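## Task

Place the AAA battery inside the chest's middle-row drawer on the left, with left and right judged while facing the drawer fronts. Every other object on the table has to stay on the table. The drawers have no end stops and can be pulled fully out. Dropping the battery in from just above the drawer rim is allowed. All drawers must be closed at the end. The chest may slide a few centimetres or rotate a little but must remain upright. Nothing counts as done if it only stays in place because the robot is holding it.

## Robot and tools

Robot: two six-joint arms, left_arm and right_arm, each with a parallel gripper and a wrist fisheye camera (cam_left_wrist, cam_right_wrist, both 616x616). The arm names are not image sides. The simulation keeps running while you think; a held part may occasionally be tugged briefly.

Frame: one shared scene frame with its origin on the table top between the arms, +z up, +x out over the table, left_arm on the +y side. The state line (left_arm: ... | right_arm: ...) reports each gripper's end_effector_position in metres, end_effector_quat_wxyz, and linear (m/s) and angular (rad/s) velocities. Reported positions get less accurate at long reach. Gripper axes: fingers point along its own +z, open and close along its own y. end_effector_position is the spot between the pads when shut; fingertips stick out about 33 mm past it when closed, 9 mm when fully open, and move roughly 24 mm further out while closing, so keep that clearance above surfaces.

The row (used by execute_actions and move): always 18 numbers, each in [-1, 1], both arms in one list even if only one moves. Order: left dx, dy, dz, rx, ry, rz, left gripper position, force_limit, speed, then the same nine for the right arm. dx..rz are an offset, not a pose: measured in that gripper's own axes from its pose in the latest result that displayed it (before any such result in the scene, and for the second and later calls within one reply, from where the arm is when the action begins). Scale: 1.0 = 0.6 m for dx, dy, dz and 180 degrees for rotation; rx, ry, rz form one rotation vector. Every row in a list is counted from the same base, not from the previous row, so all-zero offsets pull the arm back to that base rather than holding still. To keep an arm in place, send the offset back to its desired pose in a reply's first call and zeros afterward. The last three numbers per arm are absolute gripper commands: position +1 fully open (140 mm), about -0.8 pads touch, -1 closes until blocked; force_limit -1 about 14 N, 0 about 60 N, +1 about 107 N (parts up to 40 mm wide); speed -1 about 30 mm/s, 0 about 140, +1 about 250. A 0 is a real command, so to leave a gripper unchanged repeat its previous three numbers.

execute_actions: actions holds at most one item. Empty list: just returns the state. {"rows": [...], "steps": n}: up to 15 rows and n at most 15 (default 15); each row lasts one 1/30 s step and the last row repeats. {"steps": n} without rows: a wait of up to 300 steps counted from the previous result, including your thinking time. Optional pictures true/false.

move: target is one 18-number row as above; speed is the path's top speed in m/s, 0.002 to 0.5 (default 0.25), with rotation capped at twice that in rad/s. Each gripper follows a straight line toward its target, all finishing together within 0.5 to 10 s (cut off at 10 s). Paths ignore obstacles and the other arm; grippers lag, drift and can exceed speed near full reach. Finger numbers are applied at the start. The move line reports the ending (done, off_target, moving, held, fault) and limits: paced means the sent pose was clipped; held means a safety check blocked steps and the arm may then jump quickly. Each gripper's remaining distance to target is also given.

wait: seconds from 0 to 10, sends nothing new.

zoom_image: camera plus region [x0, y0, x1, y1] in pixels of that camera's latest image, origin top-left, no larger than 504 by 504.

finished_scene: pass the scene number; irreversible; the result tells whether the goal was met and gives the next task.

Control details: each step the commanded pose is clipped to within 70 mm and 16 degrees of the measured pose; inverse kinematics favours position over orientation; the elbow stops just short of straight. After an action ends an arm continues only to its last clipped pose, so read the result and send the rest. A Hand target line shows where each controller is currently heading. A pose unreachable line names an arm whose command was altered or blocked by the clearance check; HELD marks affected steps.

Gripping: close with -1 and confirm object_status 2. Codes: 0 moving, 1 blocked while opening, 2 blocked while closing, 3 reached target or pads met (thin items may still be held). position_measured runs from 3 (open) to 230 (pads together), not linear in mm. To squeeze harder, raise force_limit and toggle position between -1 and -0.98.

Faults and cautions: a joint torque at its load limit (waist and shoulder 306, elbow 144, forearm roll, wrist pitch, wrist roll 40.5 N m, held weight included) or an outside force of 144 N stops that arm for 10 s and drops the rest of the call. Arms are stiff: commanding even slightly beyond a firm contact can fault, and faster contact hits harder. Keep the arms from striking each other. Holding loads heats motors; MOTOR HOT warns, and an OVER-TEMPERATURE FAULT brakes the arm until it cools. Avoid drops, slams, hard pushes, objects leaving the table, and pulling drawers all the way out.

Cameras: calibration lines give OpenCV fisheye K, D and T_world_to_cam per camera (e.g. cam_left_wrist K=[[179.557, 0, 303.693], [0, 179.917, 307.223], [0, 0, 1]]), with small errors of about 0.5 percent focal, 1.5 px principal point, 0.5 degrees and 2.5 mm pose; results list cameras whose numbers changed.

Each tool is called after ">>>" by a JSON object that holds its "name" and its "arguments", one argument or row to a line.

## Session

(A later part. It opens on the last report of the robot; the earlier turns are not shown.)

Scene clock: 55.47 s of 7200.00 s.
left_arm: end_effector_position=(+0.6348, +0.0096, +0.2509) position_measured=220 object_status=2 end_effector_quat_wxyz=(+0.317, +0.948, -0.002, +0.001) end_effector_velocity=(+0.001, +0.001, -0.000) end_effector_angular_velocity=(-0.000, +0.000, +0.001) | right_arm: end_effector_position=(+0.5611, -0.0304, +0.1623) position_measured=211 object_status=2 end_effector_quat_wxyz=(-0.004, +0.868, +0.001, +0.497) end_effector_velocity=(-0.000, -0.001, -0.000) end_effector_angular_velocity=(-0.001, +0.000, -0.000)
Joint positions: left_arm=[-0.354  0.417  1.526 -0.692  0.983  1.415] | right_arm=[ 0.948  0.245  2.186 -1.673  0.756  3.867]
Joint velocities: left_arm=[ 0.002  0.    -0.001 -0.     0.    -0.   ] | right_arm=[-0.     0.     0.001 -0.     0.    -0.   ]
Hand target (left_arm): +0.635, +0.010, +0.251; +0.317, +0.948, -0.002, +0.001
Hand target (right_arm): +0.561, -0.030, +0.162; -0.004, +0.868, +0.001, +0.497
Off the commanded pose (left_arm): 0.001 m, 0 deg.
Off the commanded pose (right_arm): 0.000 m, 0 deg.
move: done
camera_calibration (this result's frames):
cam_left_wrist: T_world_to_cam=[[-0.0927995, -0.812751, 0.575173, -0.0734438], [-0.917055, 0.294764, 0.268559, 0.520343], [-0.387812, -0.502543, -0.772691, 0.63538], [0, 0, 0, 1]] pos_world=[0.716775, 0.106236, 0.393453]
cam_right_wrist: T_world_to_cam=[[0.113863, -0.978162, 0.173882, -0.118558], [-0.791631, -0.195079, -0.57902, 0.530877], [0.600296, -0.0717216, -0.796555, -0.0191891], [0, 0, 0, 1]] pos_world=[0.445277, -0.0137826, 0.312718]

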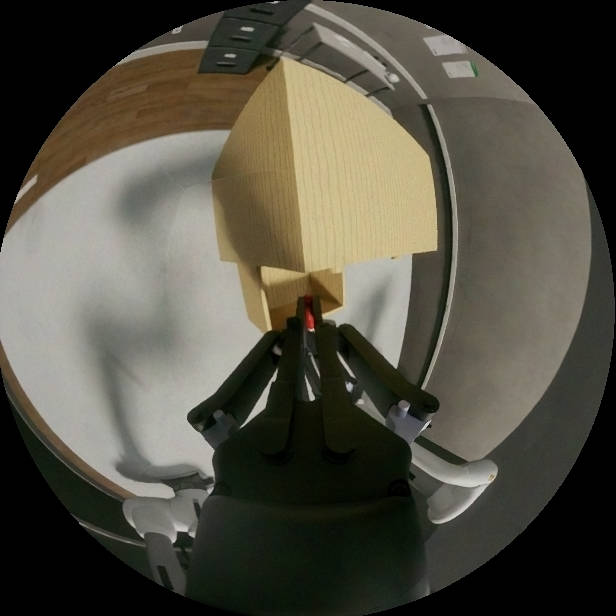

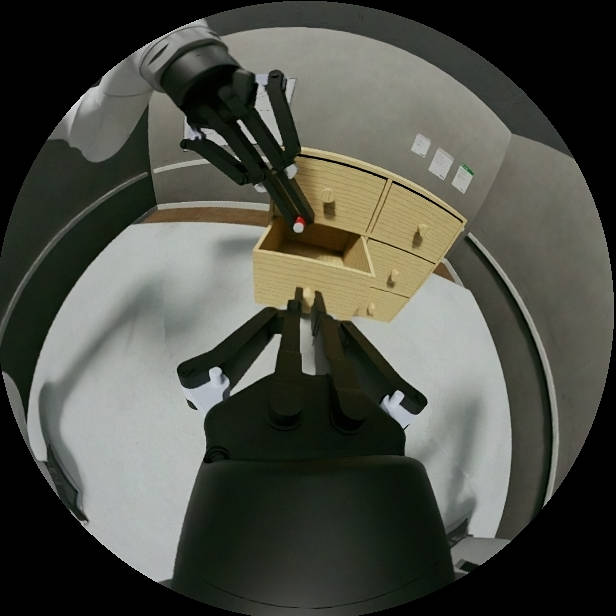

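>>> {"name": "move", "arguments": {
  "target": [0.014,0.003,0.023,0,0,0,-1,0,0,0,0,0,0,0,0,-1,0,0],
  "speed": 0.04
}}

>>> {"name": "move", "arguments": {
  "target": [0,0,0,0,0,0,-0.5,0,0,0,0,0,0,0,0,-1,0,0]
}}

>>> {"name": "move", "arguments": {
  "target": [0,0,-0.3,0,0,0,-0.5,0,0,0,0,0,0,0,0,-1,0,0],
  "speed": 0.2
}}

>>> {"name": "zoom_image", "arguments": {
  "camera": "cam_right_wrist",
  "region": [230,180,410,320]
}}

>>> {"name": "zoom_image", "arguments": {
  "camera": "cam_left_wrist",
  "region": [230,200,430,400]
}}

Scene clock: 59.80 s of 7200.00 s.
left_arm: end_effector_position=(+0.6432, -0.0001, +0.2410) position_measured=220 object_status=2 end_effector_quat_wxyz=(+0.317, +0.948, -0.002, +0.001) end_effector_velocity=(-0.000, -0.001, +0.000) end_effector_angular_velocity=(-0.000, -0.000, -0.001) | right_arm: end_effector_position=(+0.5611, -0.0304, +0.1623) position_measured=211 object_status=2 end_effector_quat_wxyz=(-0.004, +0.868, +0.001, +0.497) end_effector_velocity=(+0.000, +0.001, +0.001) end_effector_angular_velocity=(+0.002, -0.001, +0.000)
Joint positions: left_arm=[-0.36   0.44   1.509 -0.694  0.974  1.416] | right_arm=[ 0.948  0.245  2.186 -1.673  0.756  3.867]
Joint velocities: left_arm=[-0.001  0.    -0.    -0.    -0.    -0.   ] | right_arm=[ 0.    -0.001 -0.001 -0.     0.     0.   ]
Hand target (left_arm): +0.643, -0.000, +0.241; +0.317, +0.948, -0.002, +0.001
Hand target (right_arm): +0.561, -0.030, +0.162; -0.004, +0.868, +0.001, +0.497
Off the commanded pose (left_arm): 0.000 m, 0 deg.
Off the commanded pose (right_arm): 0.000 m, 0 deg.
After step 90, 0.63 s passed at rest.
move: done
camera_calibration (this result's frames):
cam_left_wrist: T_world_to_cam=[[-0.0928297, -0.812738, 0.575186, -0.0748875], [-0.917051, 0.294794, 0.26854, 0.533594], [-0.387814, -0.502546, -0.772688, 0.626069], [0, 0, 0, 1]] pos_world=[0.72518, 0.0964644, 0.383539]
cam_right_wrist: T_world_to_cam=[[0.113863, -0.978162, 0.173882, -0.118558], [-0.791631, -0.195079, -0.57902, 0.530877], [0.600296, -0.0717215, -0.796555, -0.0191891], [0, 0, 0, 1]] pos_world=[0.445277, -0.0137825, 0.312718]

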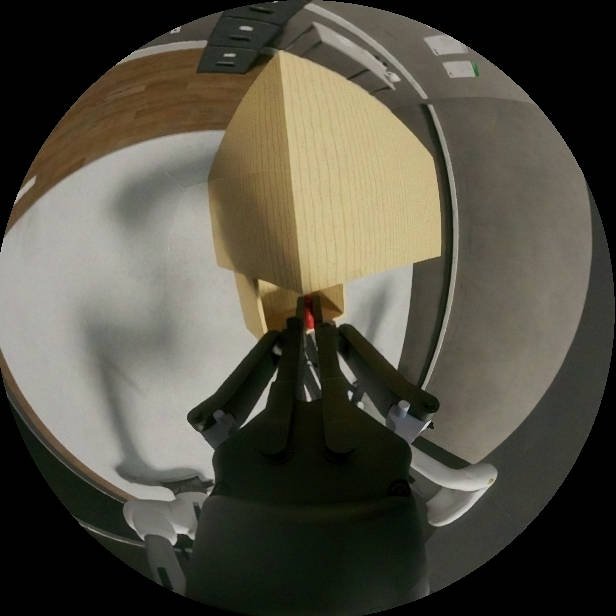

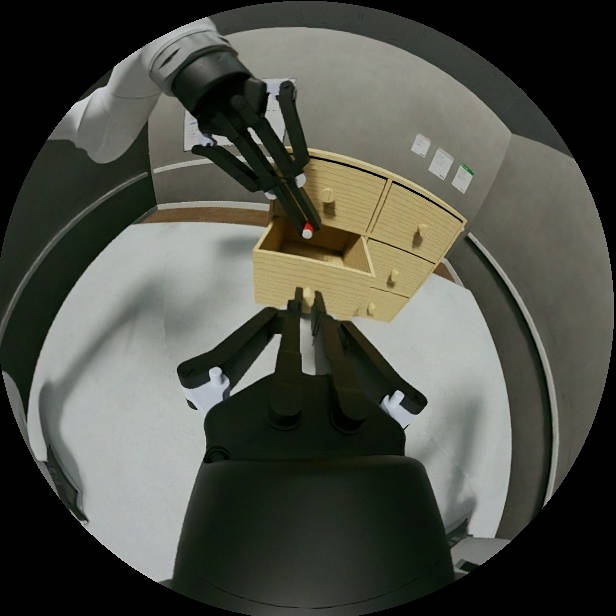

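Scene clock: 60.30 s of 7200.00 s.
left_arm: end_effector_position=(+0.6432, -0.0001, +0.2410) position_measured=192 object_status=3 end_effector_quat_wxyz=(+0.317, +0.948, -0.002, +0.001) end_effector_velocity=(-0.001, +0.000, -0.000) end_effector_angular_velocity=(+0.000, +0.001, -0.000) | right_arm: end_effector_position=(+0.5611, -0.0304, +0.1623) position_measured=211 object_status=2 end_effector_quat_wxyz=(-0.004, +0.868, +0.001, +0.497) end_effector_velocity=(+0.000, -0.000, +0.000) end_effector_angular_velocity=(+0.000, -0.000, -0.000)
Joint positions: left_arm=[-0.36   0.44   1.509 -0.694  0.974  1.416] | right_arm=[ 0.948  0.245  2.186 -1.673  0.756  3.867]
Joint velocities: left_arm=[-0.    -0.     0.001 -0.     0.     0.   ] | right_arm=[-0.    -0.001  0.    -0.     0.    -0.   ]
Hand target (left_arm): +0.643, -0.000, +0.241; +0.317, +0.948, -0.002, +0.001
Hand target (right_arm): +0.561, -0.030, +0.162; -0.004, +0.868, +0.001, +0.497
Off the commanded pose (left_arm): 0.000 m, 0 deg.
Off the commanded pose (right_arm): 0.000 m, 0 deg.
move: done
camera_calibration (this result's frames):
cam_left_wrist: T_world_to_cam=[[-0.0928272, -0.812737, 0.575189, -0.0748908], [-0.917052, 0.294792, 0.26854, 0.533595], [-0.387814, -0.50255, -0.772686, 0.626068], [0, 0, 0, 1]] pos_world=[0.72518, 0.0964642, 0.383539]
cam_right_wrist: T_world_to_cam=[[0.113863, -0.978161, 0.173886, -0.118561], [-0.791633, -0.195081, -0.579017, 0.530874], [0.600293, -0.0717252, -0.796557, -0.0191888], [0, 0, 0, 1]] pos_world=[0.445276, -0.0137845, 0.312716]

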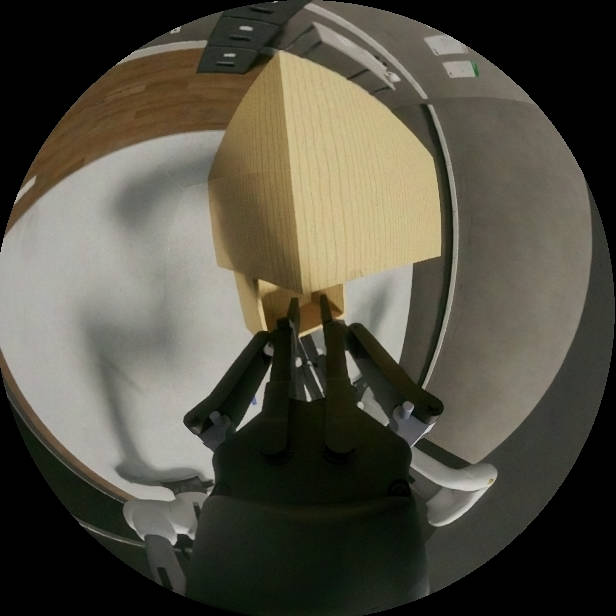

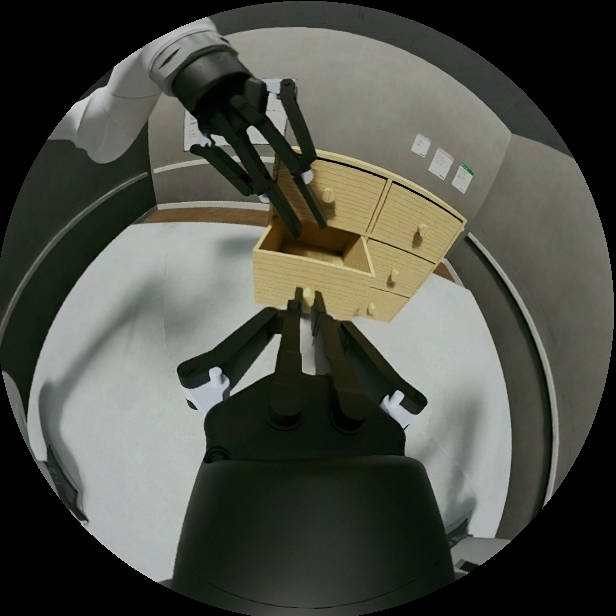

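Scene clock: 61.53 s of 7200.00 s.
left_arm: end_effector_position=(+0.6430, +0.1085, +0.3846) position_measured=192 object_status=3 end_effector_quat_wxyz=(+0.317, +0.948, -0.002, +0.001) end_effector_velocity=(+0.000, -0.000, -0.000) end_effector_angular_velocity=(-0.000, -0.000, -0.000) | right_arm: end_effector_position=(+0.5611, -0.0304, +0.1623) position_measured=211 object_status=2 end_effector_quat_wxyz=(-0.004, +0.868, +0.001, +0.497) end_effector_velocity=(-0.000, +0.001, -0.001) end_effector_angular_velocity=(-0.001, +0.001, +0.001)
Joint positions: left_arm=[-0.231  0.313  1.423 -0.641  1.219  1.377] | right_arm=[ 0.948  0.245  2.186 -1.673  0.756  3.867]
Joint velocities: left_arm=[-0.  0. -0.  0. -0.  0.] | right_arm=[ 0.     0.001 -0.001  0.    -0.    -0.   ]
Hand target (left_arm): +0.643, +0.108, +0.385; +0.317, +0.948, -0.001, +0.001
Hand target (right_arm): +0.561, -0.030, +0.162; -0.004, +0.868, +0.001, +0.497
Off the commanded pose (left_arm): 0.000 m, 0 deg.
Off the commanded pose (right_arm): 0.000 m, 0 deg.
move: done
camera_calibration (this result's frames):
cam_left_wrist: T_world_to_cam=[[-0.0926368, -0.813075, 0.574742, -0.0691722], [-0.917141, 0.294403, 0.268661, 0.462884], [-0.387647, -0.502232, -0.772977, 0.791527], [0, 0, 0, 1]] pos_world=[0.724955, 0.205013, 0.527229]
cam_right_wrist: T_world_to_cam=[[0.113863, -0.978161, 0.173886, -0.118561], [-0.791633, -0.195082, -0.579017, 0.530874], [0.600294, -0.0717252, -0.796557, -0.0191889], [0, 0, 0, 1]] pos_world=[0.445276, -0.0137846, 0.312716]

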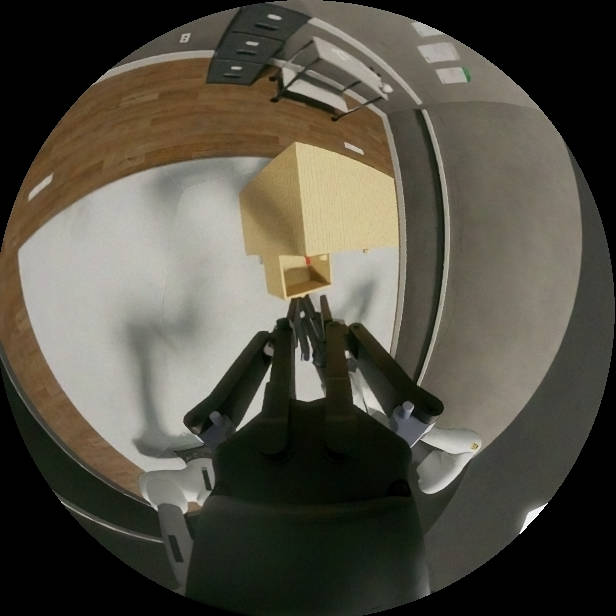

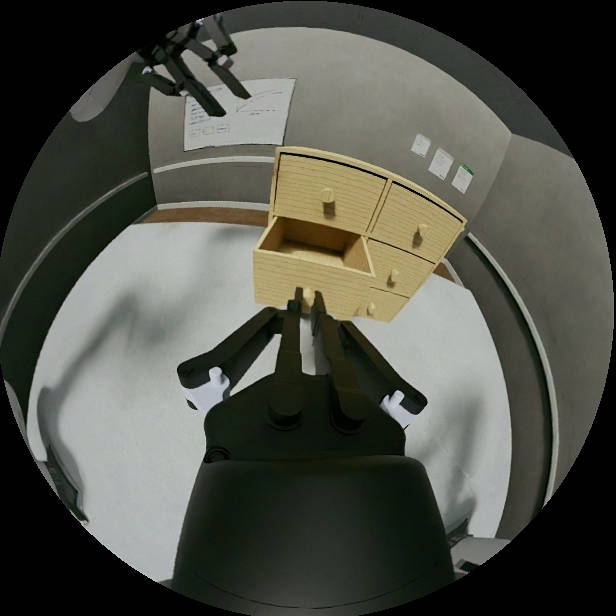

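Region (230, 180, 410, 320) of cam_right_wrist's 616x616 image, scaled by 2.800, with more detail than that image has.

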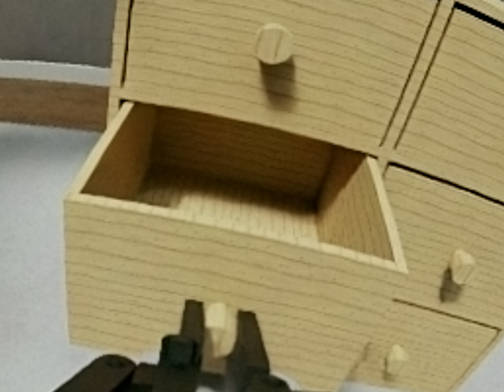

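Region (230, 200, 430, 400) of cam_left_wrist's 616x616 image, scaled by 2.520, with more detail than that image has.

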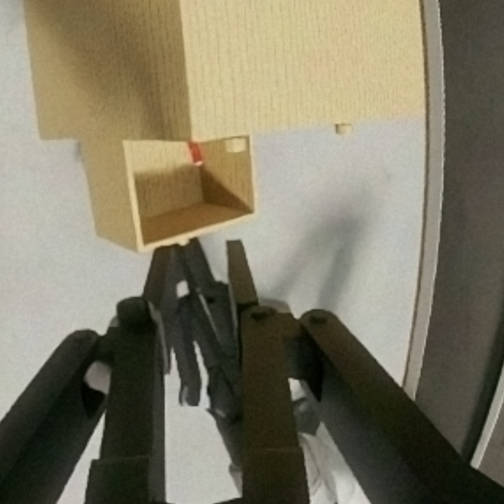

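>>> {"name": "move", "arguments": {
  "target": [0,0,0,0,0,0,-0.5,0,0,0.042,0,0.072,0,0,0,-1,0,0],
  "speed": 0.04
}}

Scene clock: 66.63 s of 7200.00 s.
left_arm: end_effector_position=(+0.6430, +0.1085, +0.3846) position_measured=192 object_status=3 end_effector_quat_wxyz=(+0.317, +0.948, -0.001, +0.001) end_effector_velocity=(+0.000, +0.000, +0.000) end_effector_angular_velocity=(+0.000, -0.001, +0.001) | right_arm: end_effector_position=(+0.6111, -0.0302, +0.1622) position_measured=211 object_status=2 end_effector_quat_wxyz=(-0.004, +0.868, +0.001, +0.497) end_effector_velocity=(+0.001, +0.000, +0.001) end_effector_angular_velocity=(+0.001, -0.001, -0.001)
Joint positions: left_arm=[-0.231  0.313  1.423 -0.641  1.219  1.377] | right_arm=[ 0.875  0.283  2.132 -1.717  0.707  3.852]
Joint velocities: left_arm=[ 0.     0.    -0.     0.    -0.001 -0.   ] | right_arm=[-0.     0.    -0.001  0.     0.     0.   ]
Hand target (left_arm): +0.643, +0.108, +0.385; +0.317, +0.948, -0.002, +0.001
Hand target (right_arm): +0.611, -0.030, +0.162; -0.004, +0.868, +0.001, +0.497
Off the commanded pose (left_arm): 0.000 m, 0 deg.
Off the commanded pose (right_arm): 0.000 m, 0 deg.
After step 90, 0.60 s passed at rest.
move: done
camera_calibration (this result's frames):
cam_left_wrist: T_world_to_cam=[[-0.0925983, -0.81308, 0.574741, -0.0691676], [-0.91715, 0.294366, 0.268672, 0.462912], [-0.387636, -0.502245, -0.772974, 0.79154], [0, 0, 0, 1]] pos_world=[0.724985, 0.205043, 0.527222]
cam_right_wrist: T_world_to_cam=[[0.113838, -0.97813, 0.174077, -0.124099], [-0.791587, -0.19518, -0.579047, 0.570386], [0.60036, -0.0718795, -0.796493, -0.0494037], [0, 0, 0, 1]] pos_world=[0.495297, -0.0136085, 0.312534]

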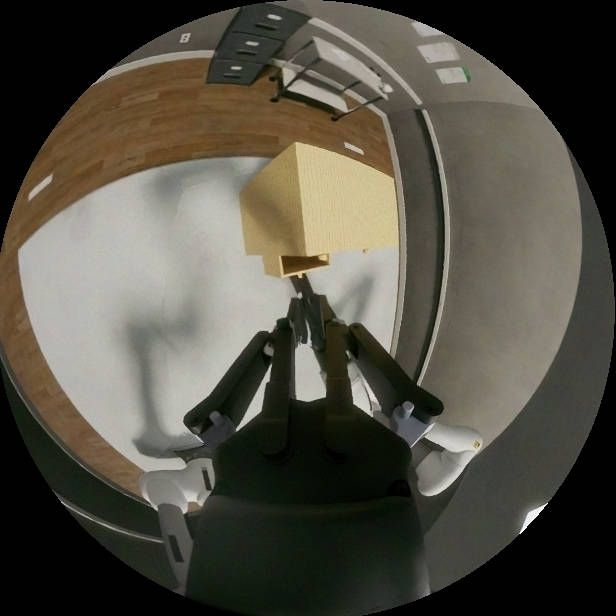

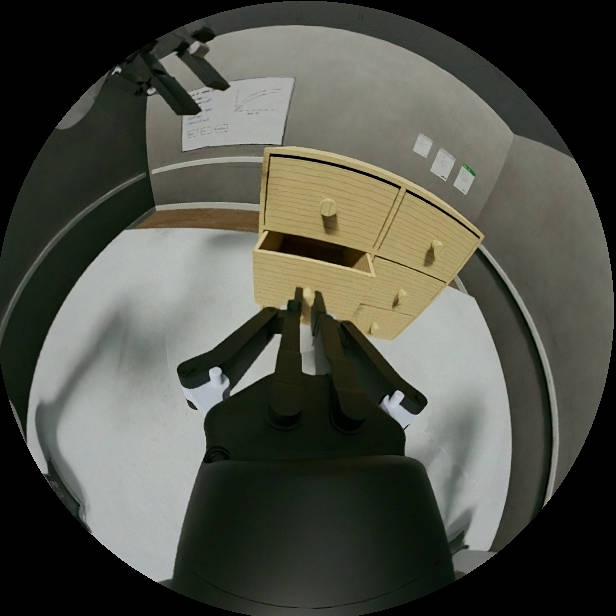

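Sliding well. Finish to x=.662, z≈.160.

>>> {"name": "move", "arguments": {
  "target": [0,0,0,0,0,0,-0.5,0,0,0.039,0,0.076,0,0,0,-1,0,0],
  "speed": 0.03
}}

>>> {"name": "move", "arguments": {
  "target": [0,0,0,0,0,0,-0.5,0,0,0,0,0,0,0,0,0,0,0]
}}

>>> {"name": "move", "arguments": {
  "target": [0,0,0,0,0,0,-0.5,0,0,0,0,-0.15,0,0,0,0,0,0]
}}

>>> {"name": "zoom_image", "arguments": {
  "camera": "cam_right_wrist",
  "region": [230,130,490,350]
}}

>>> {"name": "zoom_image", "arguments": {
  "camera": "cam_left_wrist",
  "region": [230,170,430,330]
}}

Scene clock: 73.00 s of 7200.00 s.
left_arm: end_effector_position=(+0.6430, +0.1085, +0.3846) position_measured=192 object_status=3 end_effector_quat_wxyz=(+0.317, +0.948, -0.001, +0.001) end_effector_velocity=(+0.000, +0.000, +0.000) end_effector_angular_velocity=(-0.000, -0.000, +0.001) | right_arm: end_effector_position=(+0.6623, -0.0300, +0.1593) position_measured=211 object_status=2 end_effector_quat_wxyz=(-0.004, +0.868, +0.001, +0.497) end_effector_velocity=(+0.000, +0.000, +0.000) end_effector_angular_velocity=(+0.000, -0.000, +0.000)
Joint positions: left_arm=[-0.231  0.313  1.423 -0.641  1.219  1.377] | right_arm=[ 0.809  0.328  2.072 -1.757  0.66   3.84 ]
Joint velocities: left_arm=[ 0.001  0.    -0.    -0.    -0.     0.   ] | right_arm=[ 0. -0. -0.  0.  0. -0.]
Hand target (left_arm): +0.643, +0.109, +0.385; +0.317, +0.948, -0.001, +0.001
Hand target (right_arm): +0.662, -0.030, +0.159; -0.004, +0.868, +0.001, +0.497
Off the commanded pose (left_arm): 0.000 m, 0 deg.
Off the commanded pose (right_arm): 0.000 m, 0 deg.
After step 90, 1.43 s passed at rest.
move: done
camera_calibration (this result's frames):
cam_left_wrist: T_world_to_cam=[[-0.0926222, -0.81308, 0.574737, -0.0691688], [-0.917135, 0.2944, 0.268685, 0.462882], [-0.387665, -0.502225, -0.772972, 0.791521], [0, 0, 0, 1]] pos_world=[0.724963, 0.20501, 0.527208]
cam_right_wrist: T_world_to_cam=[[0.113903, -0.978097, 0.174218, -0.129265], [-0.791521, -0.195322, -0.579089, 0.609203], [0.600434, -0.0719374, -0.796432, -0.0824799], [0, 0, 0, 1]] pos_world=[0.546444, -0.0133767, 0.309613]

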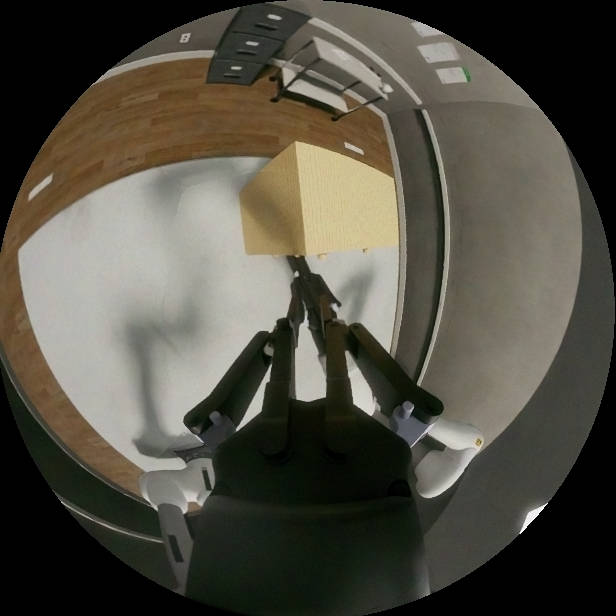

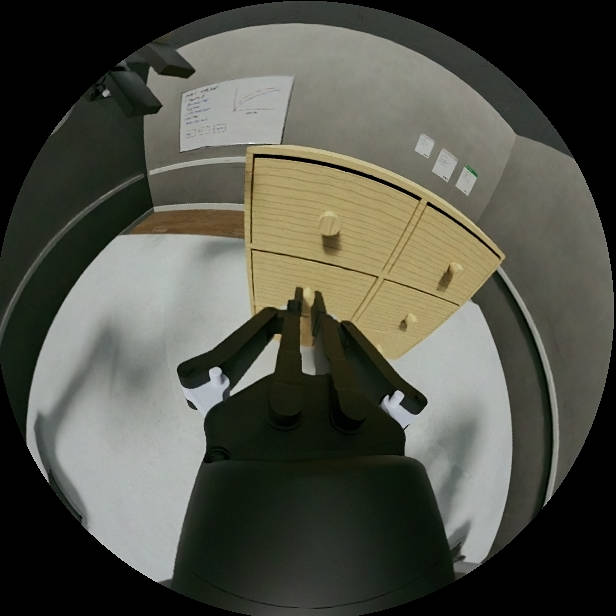

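Scene clock: 73.60 s of 7200.00 s.
left_arm: end_effector_position=(+0.6430, +0.1085, +0.3846) position_measured=192 object_status=3 end_effector_quat_wxyz=(+0.317, +0.948, -0.001, +0.001) end_effector_velocity=(-0.000, -0.001, +0.000) end_effector_angular_velocity=(-0.000, -0.001, -0.001) | right_arm: end_effector_position=(+0.6623, -0.0301, +0.1592) position_measured=129 object_status=3 end_effector_quat_wxyz=(-0.004, +0.868, +0.001, +0.497) end_effector_velocity=(-0.000, -0.000, -0.000) end_effector_angular_velocity=(-0.000, +0.001, +0.001)
Joint positions: left_arm=[-0.231  0.313  1.423 -0.641  1.219  1.377] | right_arm=[ 0.809  0.328  2.072 -1.757  0.66   3.84 ]
Joint velocities: left_arm=[-0.001 -0.    -0.    -0.    -0.    -0.   ] | right_arm=[ 0.    -0.     0.001  0.    -0.001 -0.   ]
Hand target (left_arm): +0.643, +0.108, +0.385; +0.317, +0.948, -0.001, +0.001
Hand target (right_arm): +0.662, -0.030, +0.159; -0.004, +0.868, +0.001, +0.497
Off the commanded pose (left_arm): 0.000 m, 0 deg.
Off the commanded pose (right_arm): 0.000 m, 0 deg.
move: done
camera_calibration (this result's frames):
cam_left_wrist: T_world_to_cam=[[-0.0926214, -0.81308, 0.574737, -0.0691688], [-0.917135, 0.2944, 0.268687, 0.462881], [-0.387666, -0.502225, -0.772972, 0.791521], [0, 0, 0, 1]] pos_world=[0.724964, 0.20501, 0.527207]
cam_right_wrist: T_world_to_cam=[[0.113841, -0.978098, 0.174252, -0.12927], [-0.791556, -0.19529, -0.579051, 0.609216], [0.600399, -0.0720109, -0.796452, -0.0825149], [0, 0, 0, 1]] pos_world=[0.546487, -0.0134068, 0.309574]

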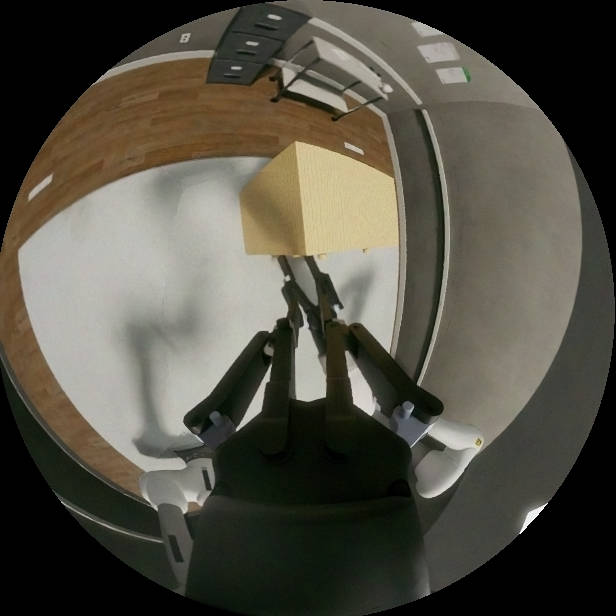

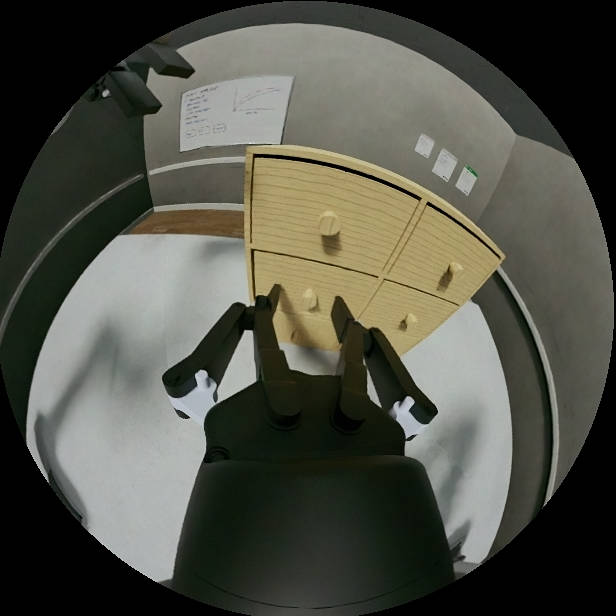

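Scene clock: 74.37 s of 7200.00 s.
left_arm: end_effector_position=(+0.6430, +0.1085, +0.3846) position_measured=192 object_status=3 end_effector_quat_wxyz=(+0.317, +0.948, -0.001, +0.001) end_effector_velocity=(-0.001, -0.001, -0.000) end_effector_angular_velocity=(+0.000, -0.000, -0.001) | right_arm: end_effector_position=(+0.5847, -0.0307, +0.2047) position_measured=129 object_status=3 end_effector_quat_wxyz=(-0.004, +0.868, +0.001, +0.497) end_effector_velocity=(-0.001, -0.001, -0.001) end_effector_angular_velocity=(-0.002, +0.001, +0.001)
Joint positions: left_arm=[-0.231  0.313  1.423 -0.641  1.219  1.377] | right_arm=[ 0.912  0.203  2.132 -1.596  0.725  3.728]
Joint velocities: left_arm=[-0.002  0.     0.     0.    -0.001  0.   ] | right_arm=[ 0.    -0.001  0.003 -0.    -0.    -0.   ]
Hand target (left_arm): +0.643, +0.108, +0.385; +0.317, +0.948, -0.001, +0.001
Hand target (right_arm): +0.585, -0.031, +0.205; -0.004, +0.868, +0.001, +0.497
Off the commanded pose (left_arm): 0.000 m, 0 deg.
Off the commanded pose (right_arm): 0.000 m, 0 deg.
move: done
camera_calibration (this result's frames):
cam_left_wrist: T_world_to_cam=[[-0.0926214, -0.81308, 0.574737, -0.0691687], [-0.917135, 0.2944, 0.268687, 0.462881], [-0.387666, -0.502225, -0.772972, 0.791521], [0, 0, 0, 1]] pos_world=[0.724964, 0.20501, 0.527207]
cam_right_wrist: T_world_to_cam=[[0.113742, -0.978116, 0.174218, -0.128923], [-0.791715, -0.195173, -0.578874, 0.574058], [0.600209, -0.0720892, -0.796588, 0.000443321], [0, 0, 0, 1]] pos_world=[0.468888, -0.0140294, 0.355121]

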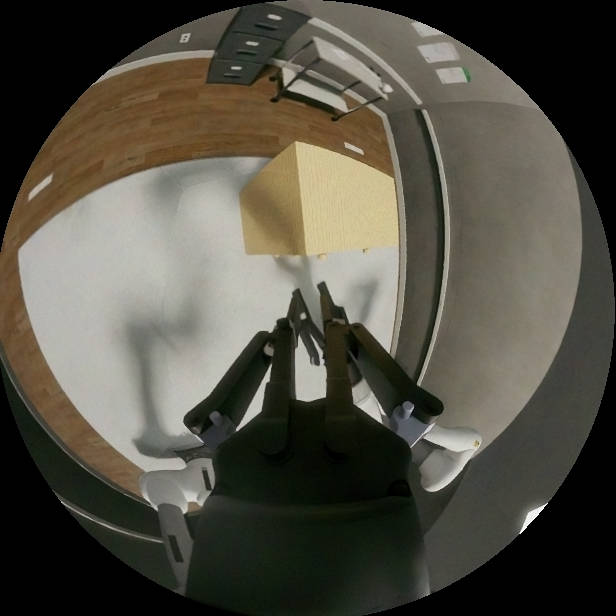

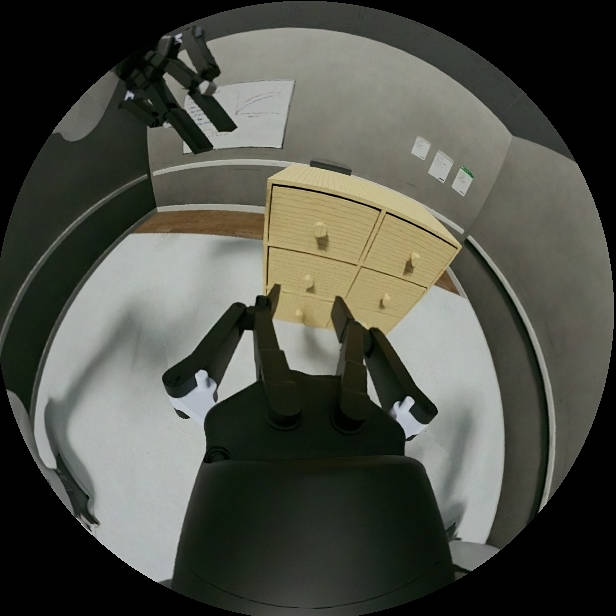

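Region (230, 130, 490, 350) of cam_right_wrist's 616x616 image, scaled by 1.938, with more detail than that image has; it fills the top 426 rows of this view, and the rest is white.

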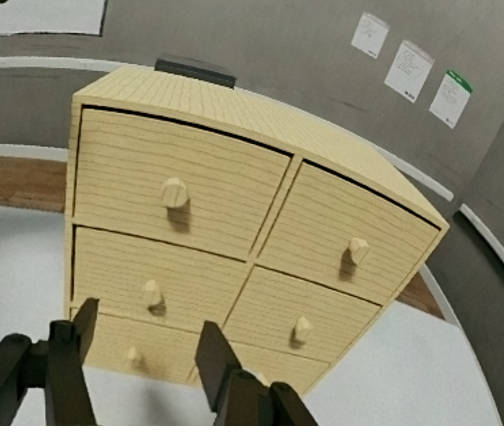

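Region (230, 170, 430, 330) of cam_left_wrist's 616x616 image, scaled by 2.520, with more detail than that image has; it fills the top 403 rows of this view, and the rest is white.

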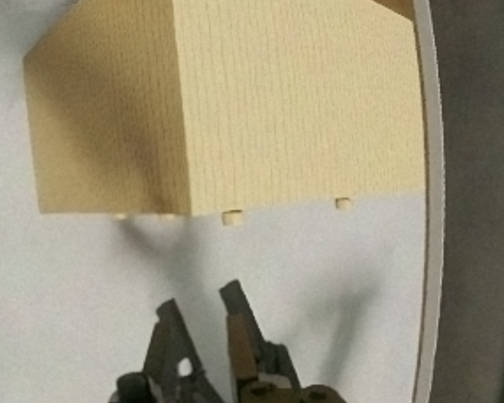

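>>> {"name": "finished_scene", "arguments": {
  "scene": 2
}}

The scene is finished: the task was done.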